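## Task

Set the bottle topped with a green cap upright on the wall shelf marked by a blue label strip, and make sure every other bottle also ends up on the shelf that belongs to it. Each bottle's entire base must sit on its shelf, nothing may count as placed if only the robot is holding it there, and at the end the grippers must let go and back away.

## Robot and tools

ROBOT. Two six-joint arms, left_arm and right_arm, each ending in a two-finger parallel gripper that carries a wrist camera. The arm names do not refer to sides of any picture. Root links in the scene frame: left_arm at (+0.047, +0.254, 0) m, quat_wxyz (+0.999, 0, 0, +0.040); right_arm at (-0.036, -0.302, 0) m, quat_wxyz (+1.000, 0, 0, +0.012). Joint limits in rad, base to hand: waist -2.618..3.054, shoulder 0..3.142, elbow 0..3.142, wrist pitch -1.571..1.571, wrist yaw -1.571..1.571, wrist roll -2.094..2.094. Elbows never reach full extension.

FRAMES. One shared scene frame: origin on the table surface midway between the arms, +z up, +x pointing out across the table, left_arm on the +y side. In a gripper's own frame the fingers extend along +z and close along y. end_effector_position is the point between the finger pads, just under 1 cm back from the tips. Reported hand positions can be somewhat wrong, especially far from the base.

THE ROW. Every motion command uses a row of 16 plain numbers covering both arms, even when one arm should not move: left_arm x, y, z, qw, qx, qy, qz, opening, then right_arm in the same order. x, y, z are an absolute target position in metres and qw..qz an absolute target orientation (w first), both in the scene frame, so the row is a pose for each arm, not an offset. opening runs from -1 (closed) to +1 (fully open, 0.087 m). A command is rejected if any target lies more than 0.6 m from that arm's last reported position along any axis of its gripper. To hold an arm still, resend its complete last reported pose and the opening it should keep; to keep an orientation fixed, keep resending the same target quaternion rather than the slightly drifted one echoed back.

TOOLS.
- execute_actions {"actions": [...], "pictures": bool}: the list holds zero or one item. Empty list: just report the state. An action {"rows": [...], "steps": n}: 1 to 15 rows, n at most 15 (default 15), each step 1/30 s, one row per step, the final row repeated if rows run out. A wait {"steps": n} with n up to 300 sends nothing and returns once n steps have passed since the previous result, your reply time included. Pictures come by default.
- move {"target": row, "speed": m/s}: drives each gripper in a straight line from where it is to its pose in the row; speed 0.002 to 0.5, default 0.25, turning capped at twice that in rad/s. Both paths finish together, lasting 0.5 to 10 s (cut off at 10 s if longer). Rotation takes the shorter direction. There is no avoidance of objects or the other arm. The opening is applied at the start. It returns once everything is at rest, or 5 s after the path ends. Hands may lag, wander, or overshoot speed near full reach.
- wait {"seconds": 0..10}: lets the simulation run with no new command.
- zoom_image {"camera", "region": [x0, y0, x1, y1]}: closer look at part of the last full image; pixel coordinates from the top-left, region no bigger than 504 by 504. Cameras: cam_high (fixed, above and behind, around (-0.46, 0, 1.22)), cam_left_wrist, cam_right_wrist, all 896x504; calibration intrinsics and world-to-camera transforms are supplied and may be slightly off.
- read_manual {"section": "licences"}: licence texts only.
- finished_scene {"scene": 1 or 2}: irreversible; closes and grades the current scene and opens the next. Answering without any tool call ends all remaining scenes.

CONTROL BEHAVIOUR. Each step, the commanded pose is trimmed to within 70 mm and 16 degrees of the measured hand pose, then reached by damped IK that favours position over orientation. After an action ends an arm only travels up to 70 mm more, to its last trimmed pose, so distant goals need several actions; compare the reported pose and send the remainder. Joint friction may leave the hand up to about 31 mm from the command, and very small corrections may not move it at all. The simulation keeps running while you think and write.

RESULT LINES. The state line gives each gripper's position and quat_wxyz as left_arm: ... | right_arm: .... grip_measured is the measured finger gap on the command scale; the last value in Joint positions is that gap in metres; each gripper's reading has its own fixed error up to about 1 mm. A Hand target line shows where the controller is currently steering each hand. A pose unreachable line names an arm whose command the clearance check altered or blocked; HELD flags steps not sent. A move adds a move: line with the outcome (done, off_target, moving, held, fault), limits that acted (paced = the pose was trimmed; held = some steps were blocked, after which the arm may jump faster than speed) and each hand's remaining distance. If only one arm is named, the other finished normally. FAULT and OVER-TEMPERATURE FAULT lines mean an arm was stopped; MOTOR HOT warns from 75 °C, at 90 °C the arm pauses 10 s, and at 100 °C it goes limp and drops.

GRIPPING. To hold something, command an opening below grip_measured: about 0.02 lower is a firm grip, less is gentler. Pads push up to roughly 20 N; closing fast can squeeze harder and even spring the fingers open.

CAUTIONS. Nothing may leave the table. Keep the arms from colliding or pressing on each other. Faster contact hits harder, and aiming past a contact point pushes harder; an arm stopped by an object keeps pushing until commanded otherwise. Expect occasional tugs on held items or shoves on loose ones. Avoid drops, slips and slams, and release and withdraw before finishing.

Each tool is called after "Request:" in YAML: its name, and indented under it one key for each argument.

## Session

Request:
execute_actions:
  actions: []

Scene clock: 0.00 s of 7800.00 s.
left_arm: end_effector_position=(+0.4283, +0.2813, +0.3633) grip_measured=+0.989 end_effector_quat_wxyz=(+0.710, -0.027, +0.704, +0.022) | right_arm: end_effector_position=(+0.3496, -0.2935, +0.3555) grip_measured=+0.998 end_effector_quat_wxyz=(+0.705, -0.001, +0.709, +0.013)
Joint positions: left_arm=[-0.003  1.045  1.049  0.004  0.007 -0.008  0.087] | right_arm=[-0.004  1.056  1.037  0.013 -0.     0.016  0.087]
Joint velocities: left_arm=[-0.002 -0.012 -0.007  0.037 -0.037 -0.007 -0.   ] | right_arm=[ 0.012 -0.002 -0.007 -0.051 -0.037 -0.022 -0.001]
Hand target (left_arm): +0.428, +0.281, +0.363; +0.710, -0.027, +0.704, +0.022
Hand target (right_arm): +0.350, -0.293, +0.355; +0.705, -0.001, +0.709, +0.013

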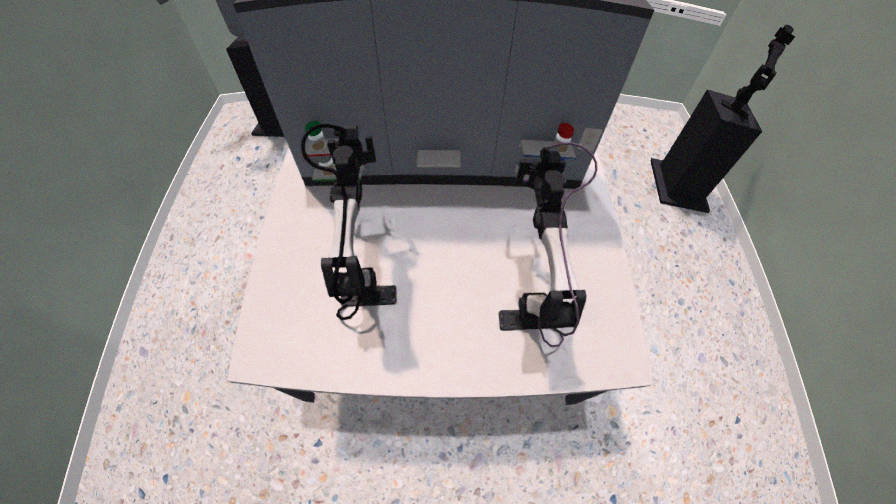

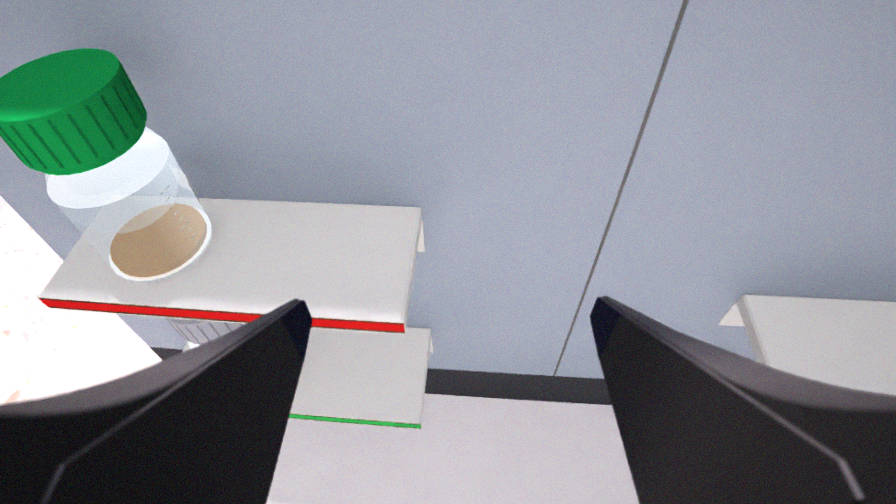

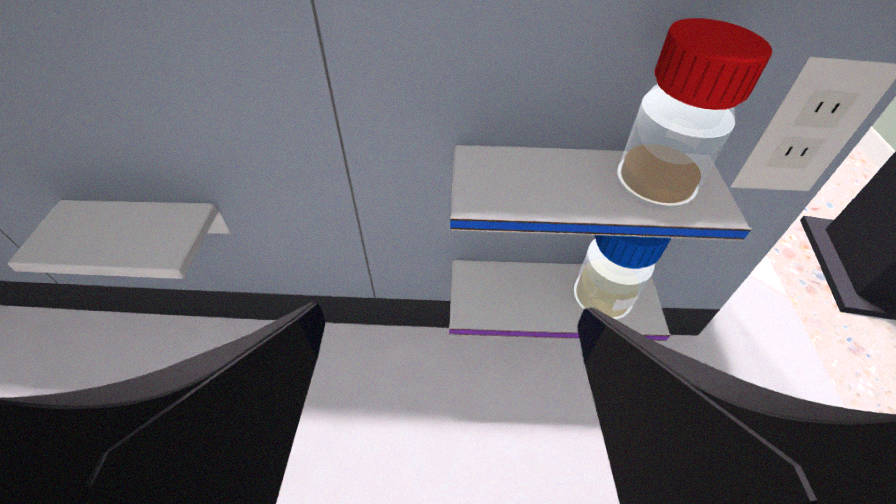

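Request:
move:
  target: [0.42,0.46,0.305,0.8,0,0.6,0,1,0.28,-0.25,0.32,0.8,0,0.6,0,1]

Scene clock: 4.40 s of 7800.00 s.
left_arm: end_effector_position=(+0.4199, +0.4575, +0.3242) grip_measured=+0.989 end_effector_quat_wxyz=(+0.808, +0.016, +0.588, +0.015) | right_arm: end_effector_position=(+0.2815, -0.2494, +0.3235) grip_measured=+0.998 end_effector_quat_wxyz=(+0.798, -0.001, +0.603, +0.004)
Joint positions: left_arm=[ 0.732  1.419  0.788  1.073  0.77  -0.273  0.087] | right_arm=[ 0.333  0.729  0.509  0.513  0.336 -0.096  0.087]
Joint velocities: left_arm=[ 0.007  0.002  0.002 -0.037 -0.022  0.037 -0.   ] | right_arm=[ 0.002 -0.017 -0.007 -0.051  0.022 -0.007  0.   ]
Hand target (left_arm): +0.420, +0.459, +0.305; +0.798, +0.003, +0.602, +0.002
Hand target (right_arm): +0.279, -0.249, +0.321; +0.800, -0.003, +0.600, +0.001
Off the commanded pose (left_arm): 0.019 m, 3 deg.
Off the commanded pose (right_arm): 0.004 m, 1 deg.
move: off_target (left_arm)
camera_calibration (this result's frames):
cam_left_wrist: T_world_to_cam=[[-0.0126234, -0.998474, -0.053763, 0.477972], [-0.525909, 0.0523595, -0.848928, 0.492525], [0.850447, 0.0175581, -0.525767, -0.0544603], [0, 0, 0, 1]] pos_world=[0.311373, 0.452411, 0.415182]
cam_right_wrist: T_world_to_cam=[[0.0215165, -0.999696, 0.0120226, -0.258636], [-0.543196, -0.0217852, -0.839323, 0.443469], [0.83933, 0.0115287, -0.543499, 0.0862861], [0, 0, 0, 1]] pos_world=[0.174033, -0.249891, 0.42222]

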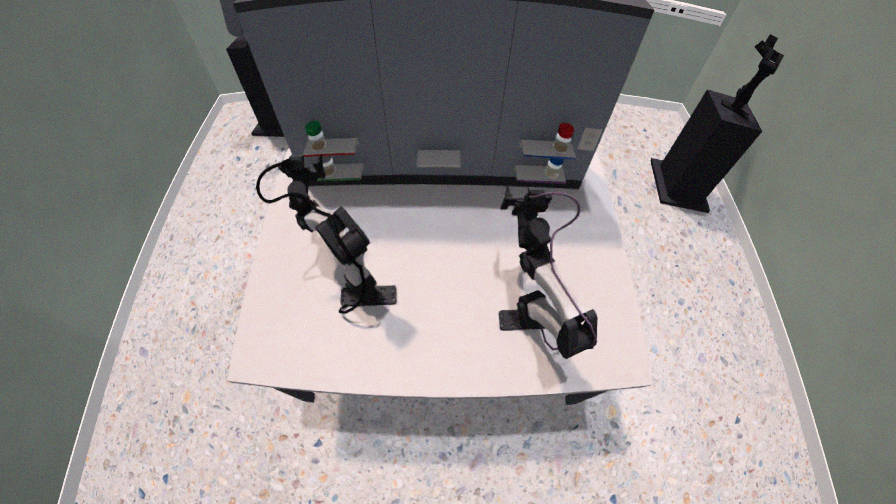

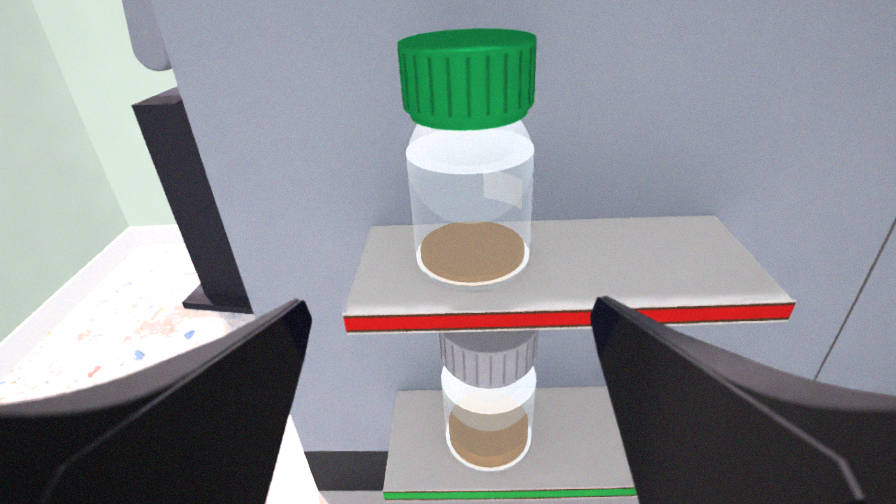

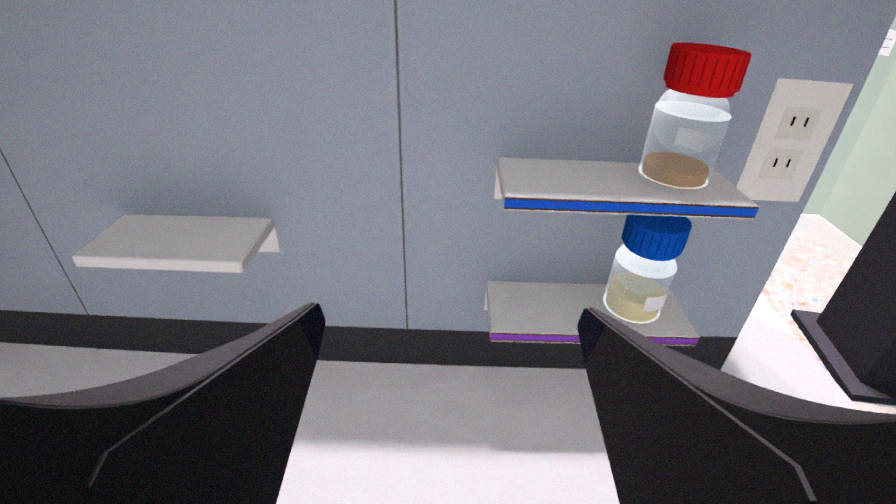

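Request:
move:
  target: [0.545,0.446,0.29,0.8,0,0.6,0,1,0.28,-0.25,0.32,0.8,0,0.6,0,1]
  speed: 0.1

Scene clock: 7.17 s of 7800.00 s.
left_arm: end_effector_position=(+0.5334, +0.4412, +0.3125) grip_measured=+0.989 end_effector_quat_wxyz=(+0.816, +0.010, +0.578, +0.000) | right_arm: end_effector_position=(+0.2813, -0.2500, +0.3247) grip_measured=+0.998 end_effector_quat_wxyz=(+0.799, +0.001, +0.601, +0.003)
Joint positions: left_arm=[ 0.474  1.742  1.056  1.082  0.534 -0.193  0.087] | right_arm=[ 0.333  0.729  0.509  0.518  0.339 -0.097  0.087]
Joint velocities: left_arm=[ 0.002 -0.007 -0.012 -0.081 -0.007 -0.007 -0.   ] | right_arm=[ 0.002  0.002 -0.007 -0.007 -0.081  0.007 -0.001]
Hand target (left_arm): +0.543, +0.445, +0.290; +0.801, -0.000, +0.599, -0.001
Hand target (right_arm): +0.280, -0.250, +0.320; +0.800, -0.000, +0.600, +0.000
Off the commanded pose (left_arm): 0.026 m, 3 deg.
Off the commanded pose (right_arm): 0.005 m, 0 deg.
move: off_target (left_arm)
camera_calibration (this result's frames):
cam_left_wrist: T_world_to_cam=[[-0.0290514, -0.999206, -0.0272663, 0.463278], [-0.502606, 0.0381809, -0.863672, 0.541588], [0.864027, -0.0113866, -0.503316, -0.158402], [0, 0, 0, 1]] pos_world=[0.422528, 0.440429, 0.40066]
cam_right_wrist: T_world_to_cam=[[0.0184416, -0.999782, 0.00979006, -0.257683], [-0.539307, -0.018192, -0.841913, 0.445053], [0.841907, 0.0102464, -0.539525, 0.0847438], [0, 0, 0, 1]] pos_world=[0.173426, -0.250398, 0.42294]

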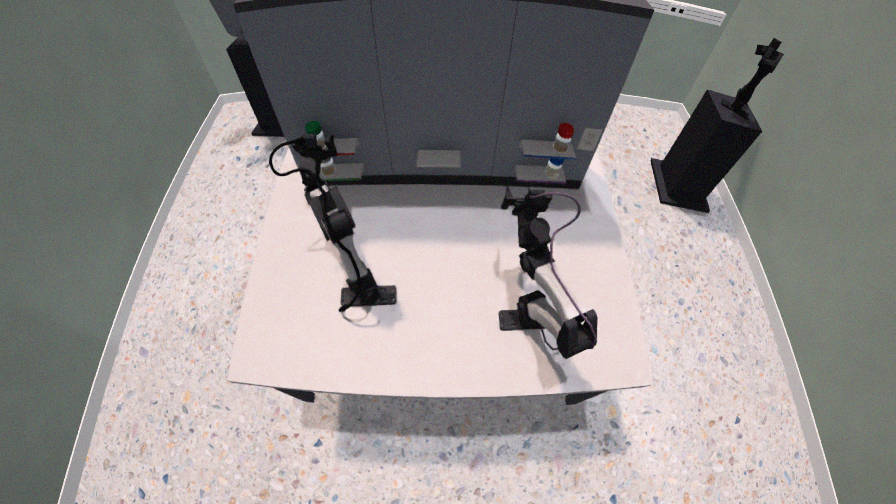

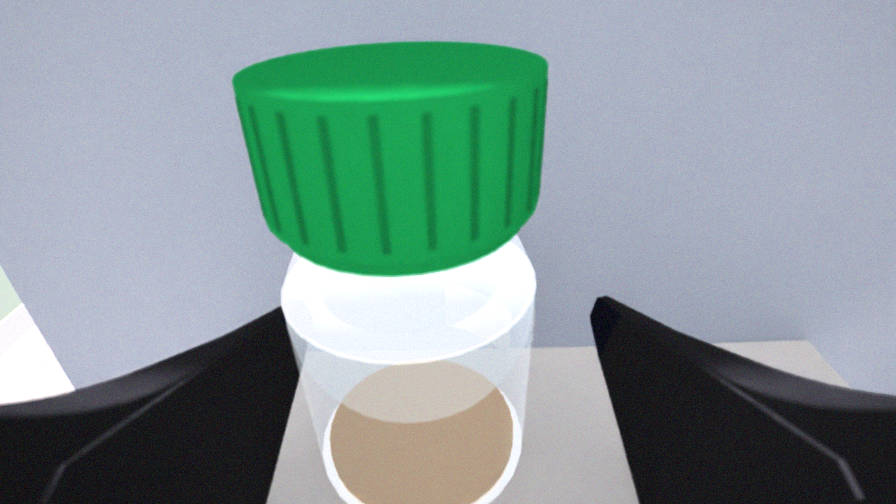

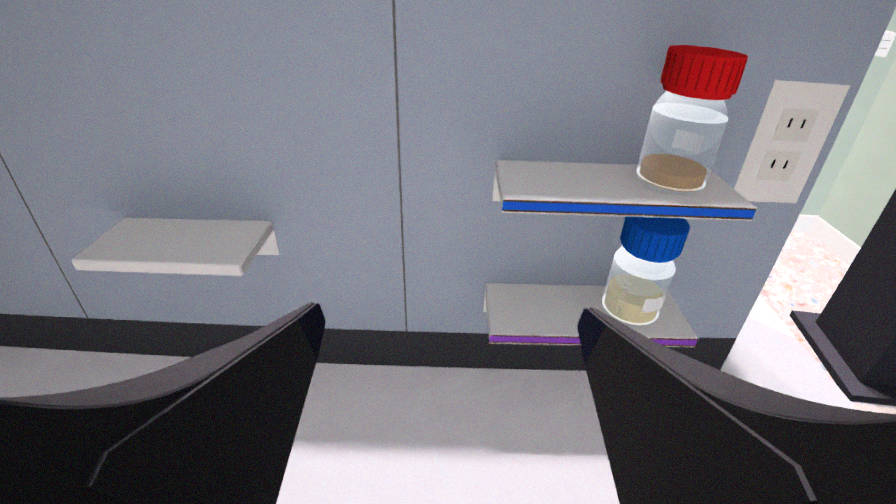

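Bottle is left by about 1.2 cm; shift +y.

Request:
move:
  target: [0.548,0.462,0.285,0.8,0,0.6,0,1,0.28,-0.25,0.32,0.8,0,0.6,0,1]
  speed: 0.04

Scene clock: 9.20 s of 7800.00 s.
left_arm: end_effector_position=(+0.5384, +0.4505, +0.3160) grip_measured=+0.989 end_effector_quat_wxyz=(+0.822, +0.012, +0.569, +0.003) | right_arm: end_effector_position=(+0.2813, -0.2500, +0.3248) grip_measured=+0.998 end_effector_quat_wxyz=(+0.799, +0.001, +0.601, +0.003)
Joint positions: left_arm=[ 0.488  1.782  1.095  1.112  0.544 -0.205  0.087] | right_arm=[ 0.333  0.729  0.509  0.519  0.339 -0.097  0.087]
Joint velocities: left_arm=[ 0.007 -0.012 -0.012 -0.007 -0.081  0.007  0.   ] | right_arm=[ 0.012  0.037 -0.012  0.022 -0.022 -0.066 -0.   ]
Hand target (left_arm): +0.546, +0.461, +0.285; +0.801, -0.000, +0.599, -0.001
Hand target (right_arm): +0.280, -0.250, +0.320; +0.800, -0.000, +0.600, +0.000
Off the commanded pose (left_arm): 0.034 m, 5 deg.
Off the commanded pose (right_arm): 0.005 m, 0 deg.
move: off_target (left_arm)
camera_calibration (this result's frames):
cam_left_wrist: T_world_to_cam=[[-0.0275624, -0.999012, -0.0348563, 0.474328], [-0.483515, 0.0438428, -0.874237, 0.53731], [0.874902, -0.00724254, -0.484246, -0.174496], [0, 0, 0, 1]] pos_world=[0.425538, 0.449038, 0.401771]
cam_right_wrist: T_world_to_cam=[[0.0184381, -0.999783, 0.00966374, -0.257646], [-0.539006, -0.0180801, -0.842108, 0.44513], [0.8421, 0.0103181, -0.539222, 0.0846678], [0, 0, 0, 1]] pos_world=[0.17338, -0.250415, 0.422992]

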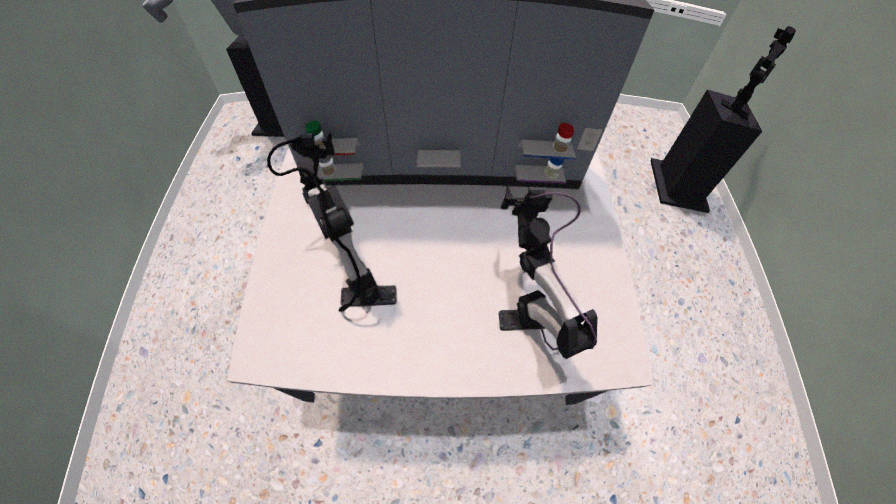

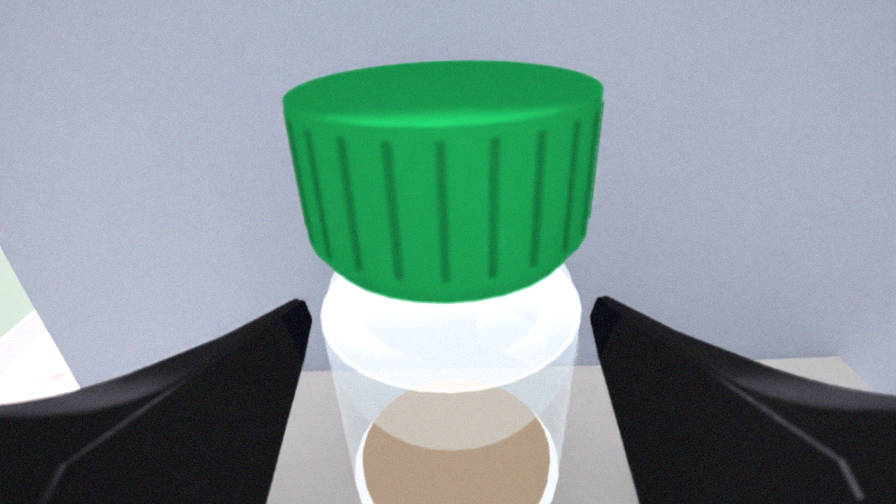

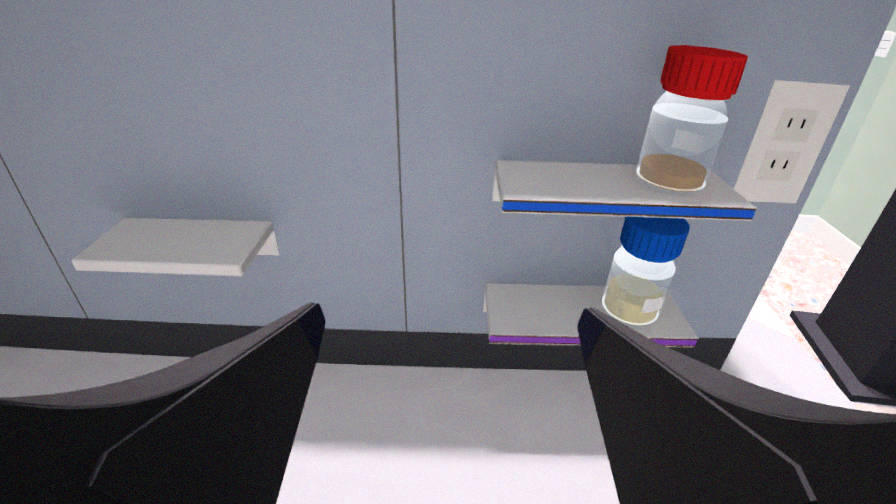

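Request:
move:
  target: [0.548,0.455,0.265,0.8,0,0.6,0,1,0.28,-0.25,0.32,0.8,0,0.6,0,1]
  speed: 0.03

Scene clock: 12.63 s of 7800.00 s.
left_arm: end_effector_position=(+0.5383, +0.4506, +0.3216) grip_measured=+0.989 end_effector_quat_wxyz=(+0.834, +0.025, +0.550, +0.013) | right_arm: end_effector_position=(+0.2813, -0.2501, +0.3248) grip_measured=+0.998 end_effector_quat_wxyz=(+0.799, +0.001, +0.601, +0.003)
Joint positions: left_arm=[ 0.488  1.802  1.095  1.185  0.544 -0.2    0.087] | right_arm=[ 0.333  0.729  0.509  0.519  0.339 -0.097  0.087]
Joint velocities: left_arm=[ 0.007  0.012 -0.027 -0.007 -0.037 -0.007 -0.   ] | right_arm=[ 0.007  0.017  0.002 -0.037 -0.007 -0.051  0.   ]
Hand target (left_arm): +0.545, +0.453, +0.266; +0.800, +0.001, +0.600, -0.000
Hand target (right_arm): +0.280, -0.250, +0.320; +0.800, -0.000, +0.600, +0.000
Off the commanded pose (left_arm): 0.058 m, 8 deg.
Off the commanded pose (right_arm): 0.005 m, 0 deg.
move: off_target (left_arm)
camera_calibration (this result's frames):
cam_left_wrist: T_world_to_cam=[[-0.0232784, -0.997346, -0.0689802, 0.482585], [-0.444583, 0.0721281, -0.892829, 0.514362], [0.895435, 0.00988383, -0.445082, -0.203084], [0, 0, 0, 1]] pos_world=[0.421759, 0.446211, 0.402137]
cam_right_wrist: T_world_to_cam=[[0.0180739, -0.999791, 0.00955793, -0.257577], [-0.539045, -0.017795, -0.842089, 0.4452], [0.842083, 0.0100677, -0.539254, 0.0846169], [0, 0, 0, 1]] pos_world=[0.173384, -0.250453, 0.42299]

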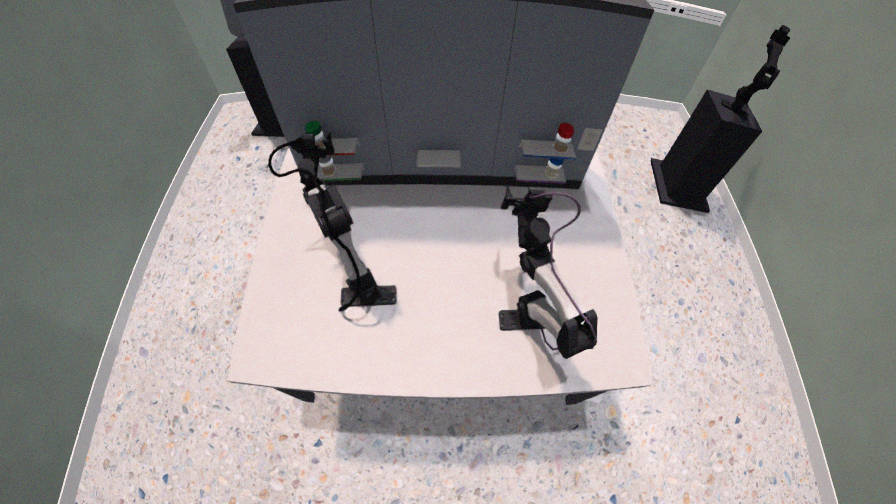

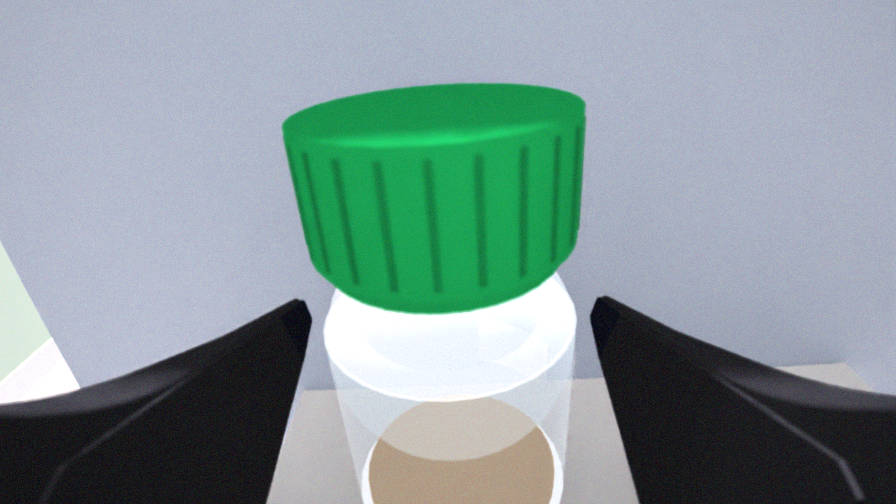

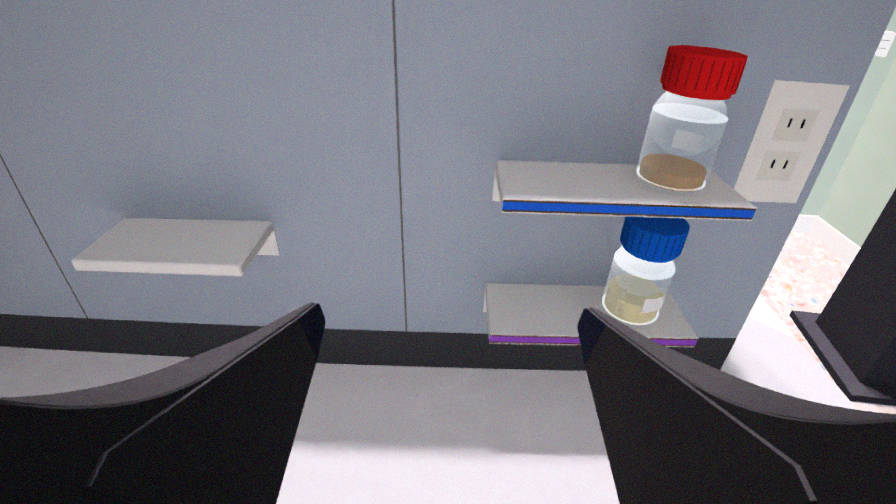

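Request:
move:
  target: [0.538,0.452,0.325,0.73,0,0.683,0,1,0.28,-0.25,0.32,0.73,0,0.683,0,1]
  speed: 0.05

Request:
move:
  target: [0.543,0.452,0.30,0.73,0,0.683,0,1,0.28,-0.25,0.32,0.73,0,0.683,0,1]
  speed: 0.03

Scene clock: 17.67 s of 7800.00 s.
left_arm: end_effector_position=(+0.5395, +0.4560, +0.3132) grip_measured=+0.989 end_effector_quat_wxyz=(+0.727, -0.011, +0.687, -0.001) | right_arm: end_effector_position=(+0.2775, -0.2519, +0.3205) grip_measured=+0.998 end_effector_quat_wxyz=(+0.737, -0.001, +0.676, -0.002)
Joint positions: left_arm=[ 0.488  1.683  1.3    0.451  0.553 -0.053  0.087] | right_arm=[ 0.333  0.729  0.692  0.128  0.356 -0.036  0.087]
Joint velocities: left_arm=[-0.002 -0.007 -0.022  0.037 -0.022 -0.022 -0.   ] | right_arm=[ 0.012 -0.022 -0.002 -0.022 -0.037 -0.066 -0.   ]
Hand target (left_arm): +0.538, +0.452, +0.325; +0.731, -0.002, +0.683, -0.000
Hand target (right_arm): +0.280, -0.250, +0.320; +0.730, +0.001, +0.683, -0.001
Off the commanded pose (left_arm): 0.013 m, 1 deg.
Off the commanded pose (right_arm): 0.003 m, 1 deg.
move: off_target (left_arm)
camera_calibration (this result's frames):
cam_left_wrist: T_world_to_cam=[[-0.00806024, -0.999896, 0.0119233, 0.454962], [-0.723343, -0.00240278, -0.690485, 0.628031], [0.690442, -0.0141901, -0.723249, 0.000706216], [0, 0, 0, 1]] pos_world=[0.457462, 0.456434, 0.428732]
cam_right_wrist: T_world_to_cam=[[0.0151135, -0.99976, 0.0158617, -0.260485], [-0.692635, -0.0219089, -0.720956, 0.442237], [0.72113, -0.0000901955, -0.692799, 0.165733], [0, 0, 0, 1]] pos_world=[0.190731, -0.250719, 0.437785]

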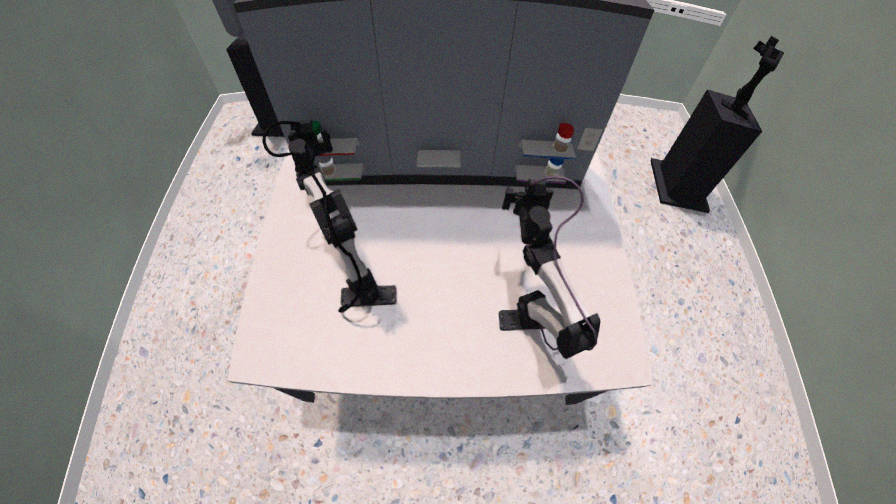

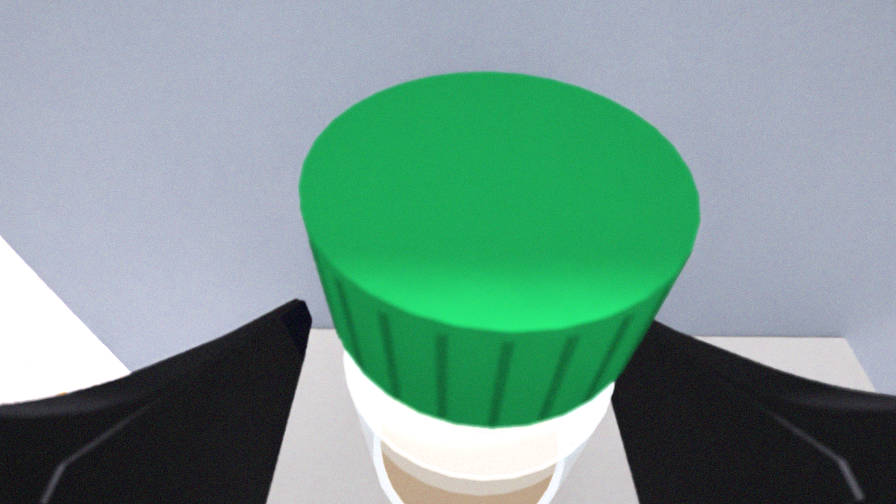

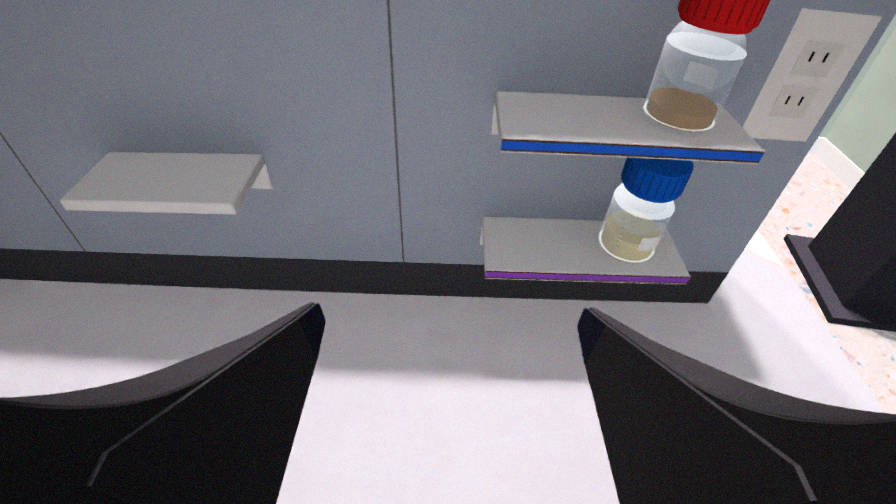

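Scene clock: 18.43 s of 7800.00 s.
left_arm: end_effector_position=(+0.5398, +0.4563, +0.3196) grip_measured=+0.989 end_effector_quat_wxyz=(+0.741, +0.000, +0.672, +0.009) | right_arm: end_effector_position=(+0.2775, -0.2519, +0.3198) grip_measured=+0.998 end_effector_quat_wxyz=(+0.736, -0.001, +0.677, -0.002)
Joint positions: left_arm=[ 0.488  1.683  1.282  0.516  0.553 -0.048  0.087] | right_arm=[ 0.333  0.729  0.692  0.124  0.356 -0.036  0.087]
Joint velocities: left_arm=[-0.012 -0.002 -0.027  0.066  0.022  0.007 -0.001] | right_arm=[ 0.012 -0.002  0.002  0.066 -0.022 -0.022 -0.   ]
Hand target (left_arm): +0.543, +0.452, +0.300; +0.730, +0.000, +0.683, -0.000
Hand target (right_arm): +0.280, -0.250, +0.320; +0.731, +0.000, +0.683, -0.000
Off the commanded pose (left_arm): 0.020 m, 2 deg.
Off the commanded pose (right_arm): 0.003 m, 1 deg.
move: off_target (left_arm)
camera_calibration (this result's frames):
cam_left_wrist: T_world_to_cam=[[-0.00752919, -0.999788, -0.0191803, 0.464886], [-0.694825, 0.0190247, -0.718927, 0.616611], [0.71914, 0.00791398, -0.694821, -0.0294918], [0, 0, 0, 1]] pos_world=[0.453146, 0.45329, 0.431724]
cam_right_wrist: T_world_to_cam=[[0.0151603, -0.999743, 0.0168817, -0.260829], [-0.694694, -0.0226746, -0.718948, 0.441404], [0.719146, -0.000828113, -0.694859, 0.166289], [0, 0, 0, 1]] pos_world=[0.191009, -0.250616, 0.437297]

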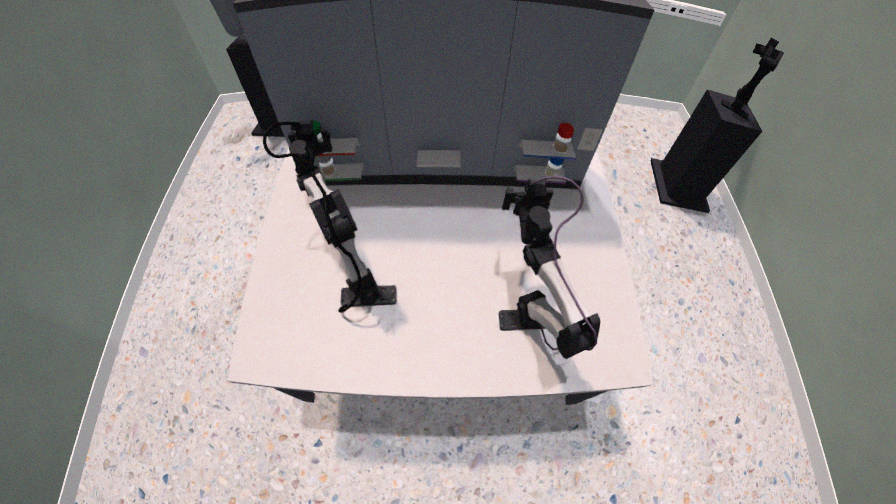

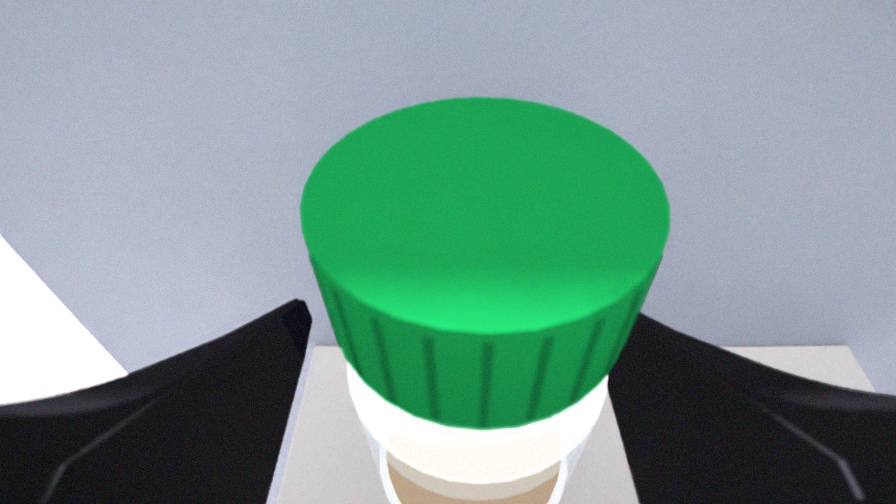

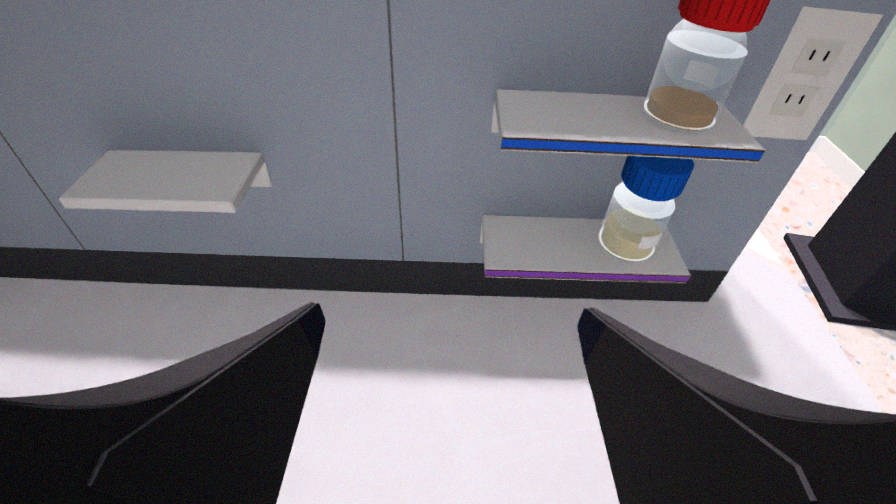

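Request:
move:
  target: [0.54,0.458,0.285,0.73,0,0.683,0,1,0.28,-0.25,0.32,0.73,0,0.683,0,1]
  speed: 0.03

Scene clock: 23.13 s of 7800.00 s.
left_arm: end_effector_position=(+0.5383, +0.4537, +0.3125) grip_measured=+0.989 end_effector_quat_wxyz=(+0.746, +0.008, +0.666, +0.009) | right_arm: end_effector_position=(+0.2774, -0.2519, +0.3196) grip_measured=+0.998 end_effector_quat_wxyz=(+0.735, -0.001, +0.678, -0.002)
Joint positions: left_arm=[ 0.488  1.683  1.238  0.578  0.563 -0.048  0.087] | right_arm=[ 0.333  0.729  0.692  0.124  0.356 -0.036  0.087]
Joint velocities: left_arm=[-0.002  0.002 -0.007  0.007  0.037 -0.066 -0.   ] | right_arm=[-0.002  0.002 -0.022  0.11  -0.022  0.051 -0.   ]
Hand target (left_arm): +0.540, +0.458, +0.285; +0.730, -0.000, +0.683, -0.000
Hand target (right_arm): +0.280, -0.250, +0.320; +0.730, +0.000, +0.683, -0.000
Off the commanded pose (left_arm): 0.028 m, 3 deg.
Off the commanded pose (right_arm): 0.003 m, 1 deg.
After step 90, 0.30 s passed at rest.
move: off_target (left_arm)
camera_calibration (this result's frames):
cam_left_wrist: T_world_to_cam=[[-0.016979, -0.9994, -0.0301971, 0.470409], [-0.684338, 0.0336348, -0.728389, 0.601169], [0.728967, 0.00829772, -0.684498, -0.0420364], [0, 0, 0, 1]] pos_world=[0.450033, 0.450255, 0.423316]
cam_right_wrist: T_world_to_cam=[[0.0152036, -0.999744, 0.0167565, -0.260788], [-0.695207, -0.0226142, -0.718454, 0.441261], [0.718649, -0.000726204, -0.695373, 0.1665], [0, 0, 0, 1]] pos_world=[0.191078, -0.250621, 0.437175]

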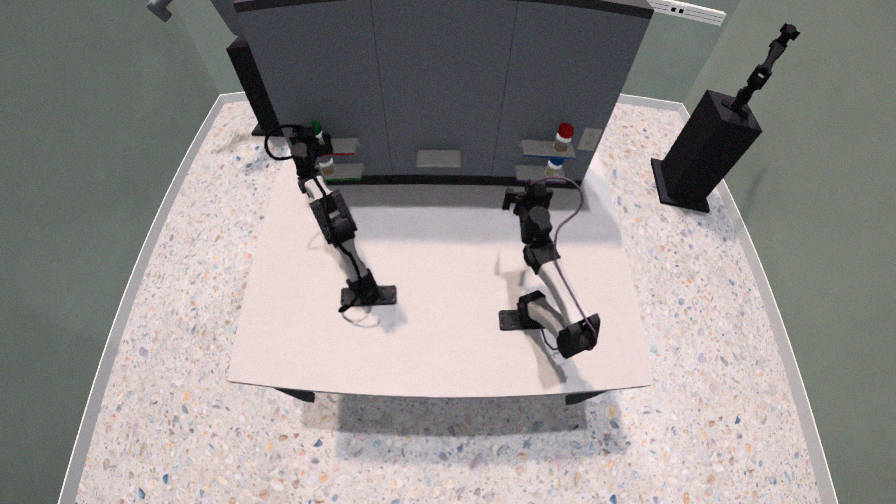

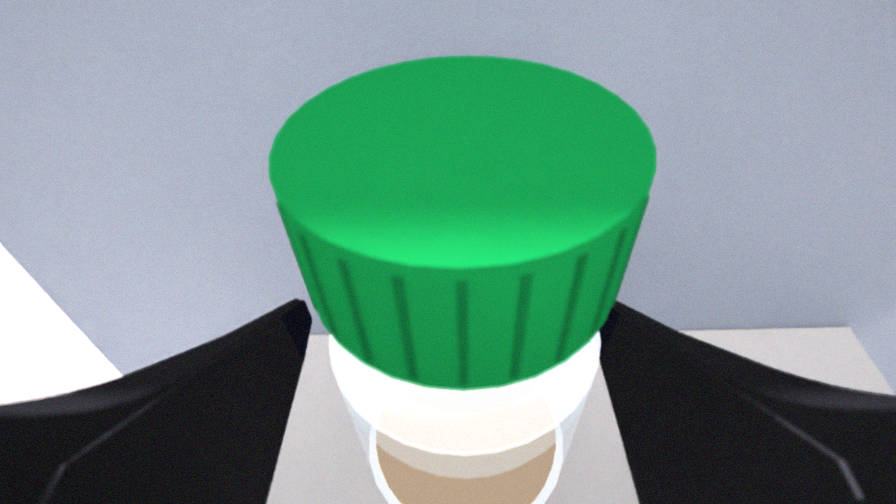

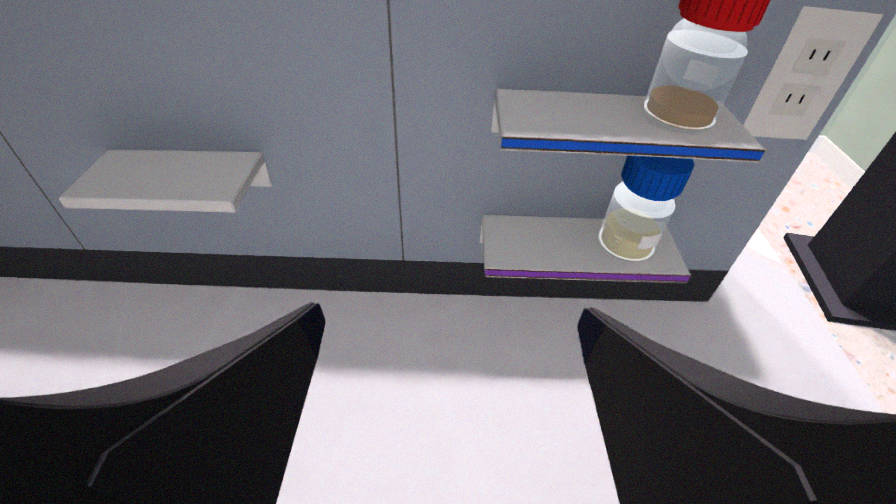

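Request:
move:
  target: [0.542,0.456,0.274,0.73,0,0.683,0,1,0.28,-0.25,0.32,0.73,0,0.683,0,1]
  speed: 0.02

Scene clock: 26.03 s of 7800.00 s.
left_arm: end_effector_position=(+0.5402, +0.4548, +0.3011) grip_measured=+0.989 end_effector_quat_wxyz=(+0.746, +0.008, +0.666, +0.009) | right_arm: end_effector_position=(+0.2774, -0.2519, +0.3196) grip_measured=+0.998 end_effector_quat_wxyz=(+0.735, -0.001, +0.678, -0.002)
Joint positions: left_arm=[ 0.488  1.702  1.211  0.625  0.564 -0.048  0.087] | right_arm=[ 0.333  0.729  0.692  0.124  0.356 -0.036  0.087]
Joint velocities: left_arm=[ 0.012  0.007 -0.027 -0.095 -0.007  0.007 -0.001] | right_arm=[-0.017 -0.002 -0.012 -0.037  0.007 -0.051 -0.   ]
Hand target (left_arm): +0.542, +0.456, +0.275; +0.730, -0.000, +0.683, -0.000
Hand target (right_arm): +0.280, -0.250, +0.320; +0.730, +0.000, +0.683, -0.000
Off the commanded pose (left_arm): 0.027 m, 3 deg.
Off the commanded pose (right_arm): 0.003 m, 1 deg.
move: off_target (left_arm)
camera_calibration (this result's frames):
cam_left_wrist: T_world_to_cam=[[-0.01774, -0.99937, -0.0307451, 0.471762], [-0.683413, 0.0345653, -0.729213, 0.593483], [0.729816, 0.00807533, -0.683595, -0.0519235], [0, 0, 0, 1]] pos_world=[0.451857, 0.45137, 0.411785]
cam_right_wrist: T_world_to_cam=[[0.0152036, -0.999744, 0.0167565, -0.260788], [-0.695207, -0.0226142, -0.718454, 0.441261], [0.718649, -0.000726204, -0.695373, 0.1665], [0, 0, 0, 1]] pos_world=[0.191078, -0.250621, 0.437175]

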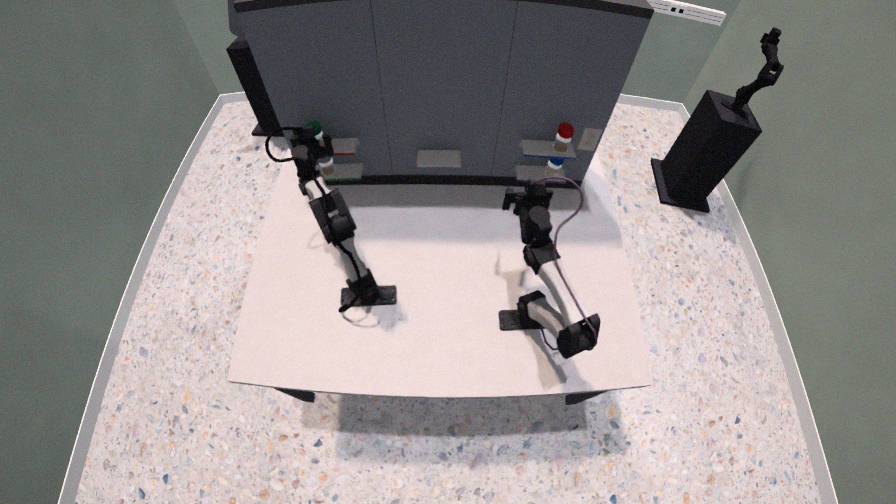

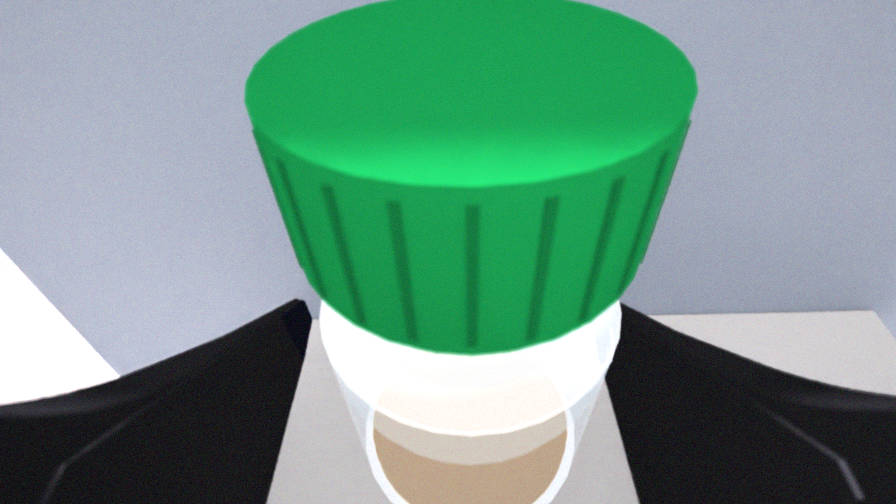

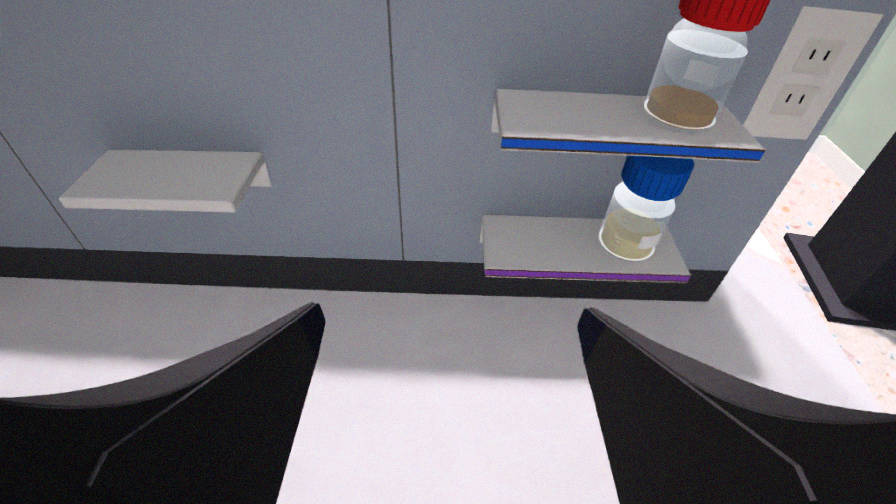

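Request:
move:
  target: [0.538,0.45,0.29,0.74,0,0.672,0,0.1,0.28,-0.25,0.32,0.73,0,0.683,0,1]
  speed: 0.02

Scene clock: 28.23 s of 7800.00 s.
left_arm: end_effector_position=(+0.5404, +0.4542, +0.3008) grip_measured=+0.215 end_effector_quat_wxyz=(+0.746, +0.007, +0.666, +0.007) | right_arm: end_effector_position=(+0.2774, -0.2519, +0.3196) grip_measured=+0.998 end_effector_quat_wxyz=(+0.735, -0.001, +0.678, -0.002)
Joint positions: left_arm=[ 0.487  1.702  1.211  0.625  0.564 -0.053  0.053] | right_arm=[ 0.333  0.729  0.692  0.124  0.356 -0.036  0.087]
Joint velocities: left_arm=[ 0.002  0.007 -0.012  0.007 -0.081  0.066 -0.001] | right_arm=[ 0.002  0.017 -0.012  0.022  0.007 -0.037  0.001]
Hand target (left_arm): +0.538, +0.450, +0.290; +0.740, -0.000, +0.673, -0.000
Hand target (right_arm): +0.280, -0.250, +0.320; +0.730, +0.000, +0.683, -0.000
Off the commanded pose (left_arm): 0.012 m, 1 deg.
Off the commanded pose (right_arm): 0.003 m, 1 deg.
move: off_target (left_arm)
camera_calibration (this result's frames):
cam_left_wrist: T_world_to_cam=[[-0.0194905, -0.999489, -0.0253156, 0.470604], [-0.683632, 0.0317991, -0.729134, 0.594713], [0.729567, 0.00309533, -0.683903, -0.0497199], [0, 0, 0, 1]] pos_world=[0.452011, 0.451606, 0.411535]
cam_right_wrist: T_world_to_cam=[[0.0152036, -0.999744, 0.0167565, -0.260788], [-0.695207, -0.0226142, -0.718454, 0.441261], [0.718649, -0.000726204, -0.695373, 0.1665], [0, 0, 0, 1]] pos_world=[0.191078, -0.250621, 0.437175]

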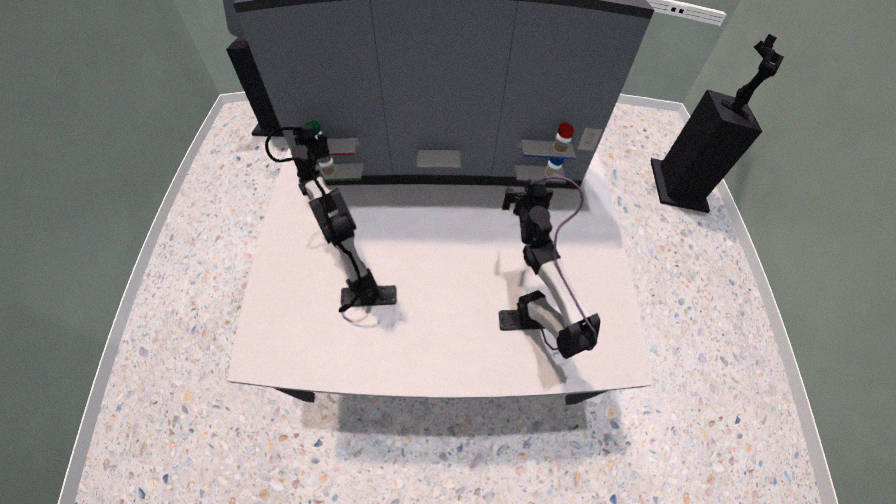

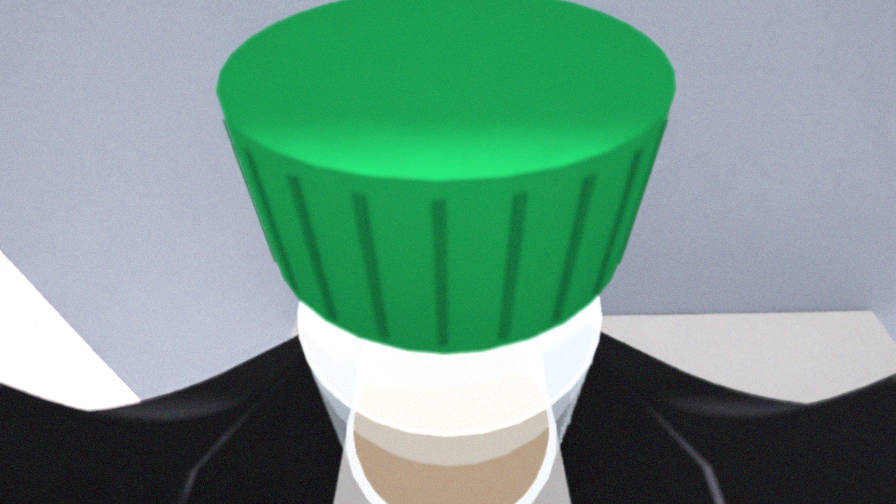

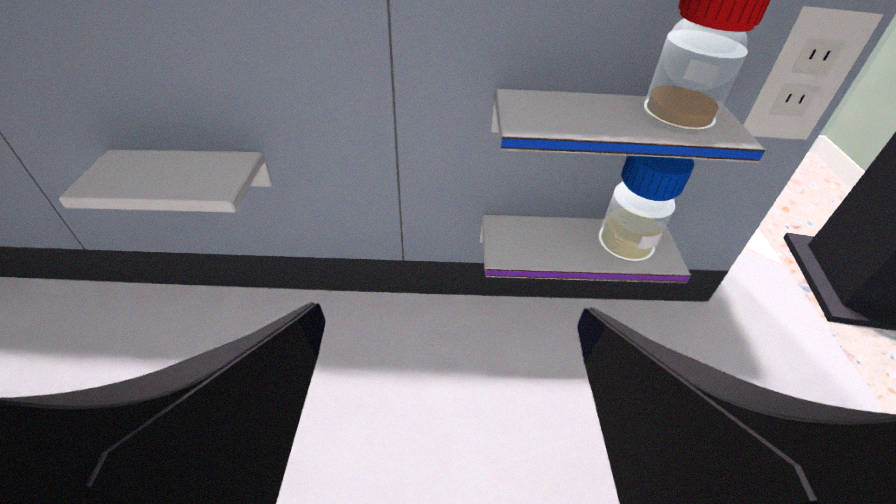

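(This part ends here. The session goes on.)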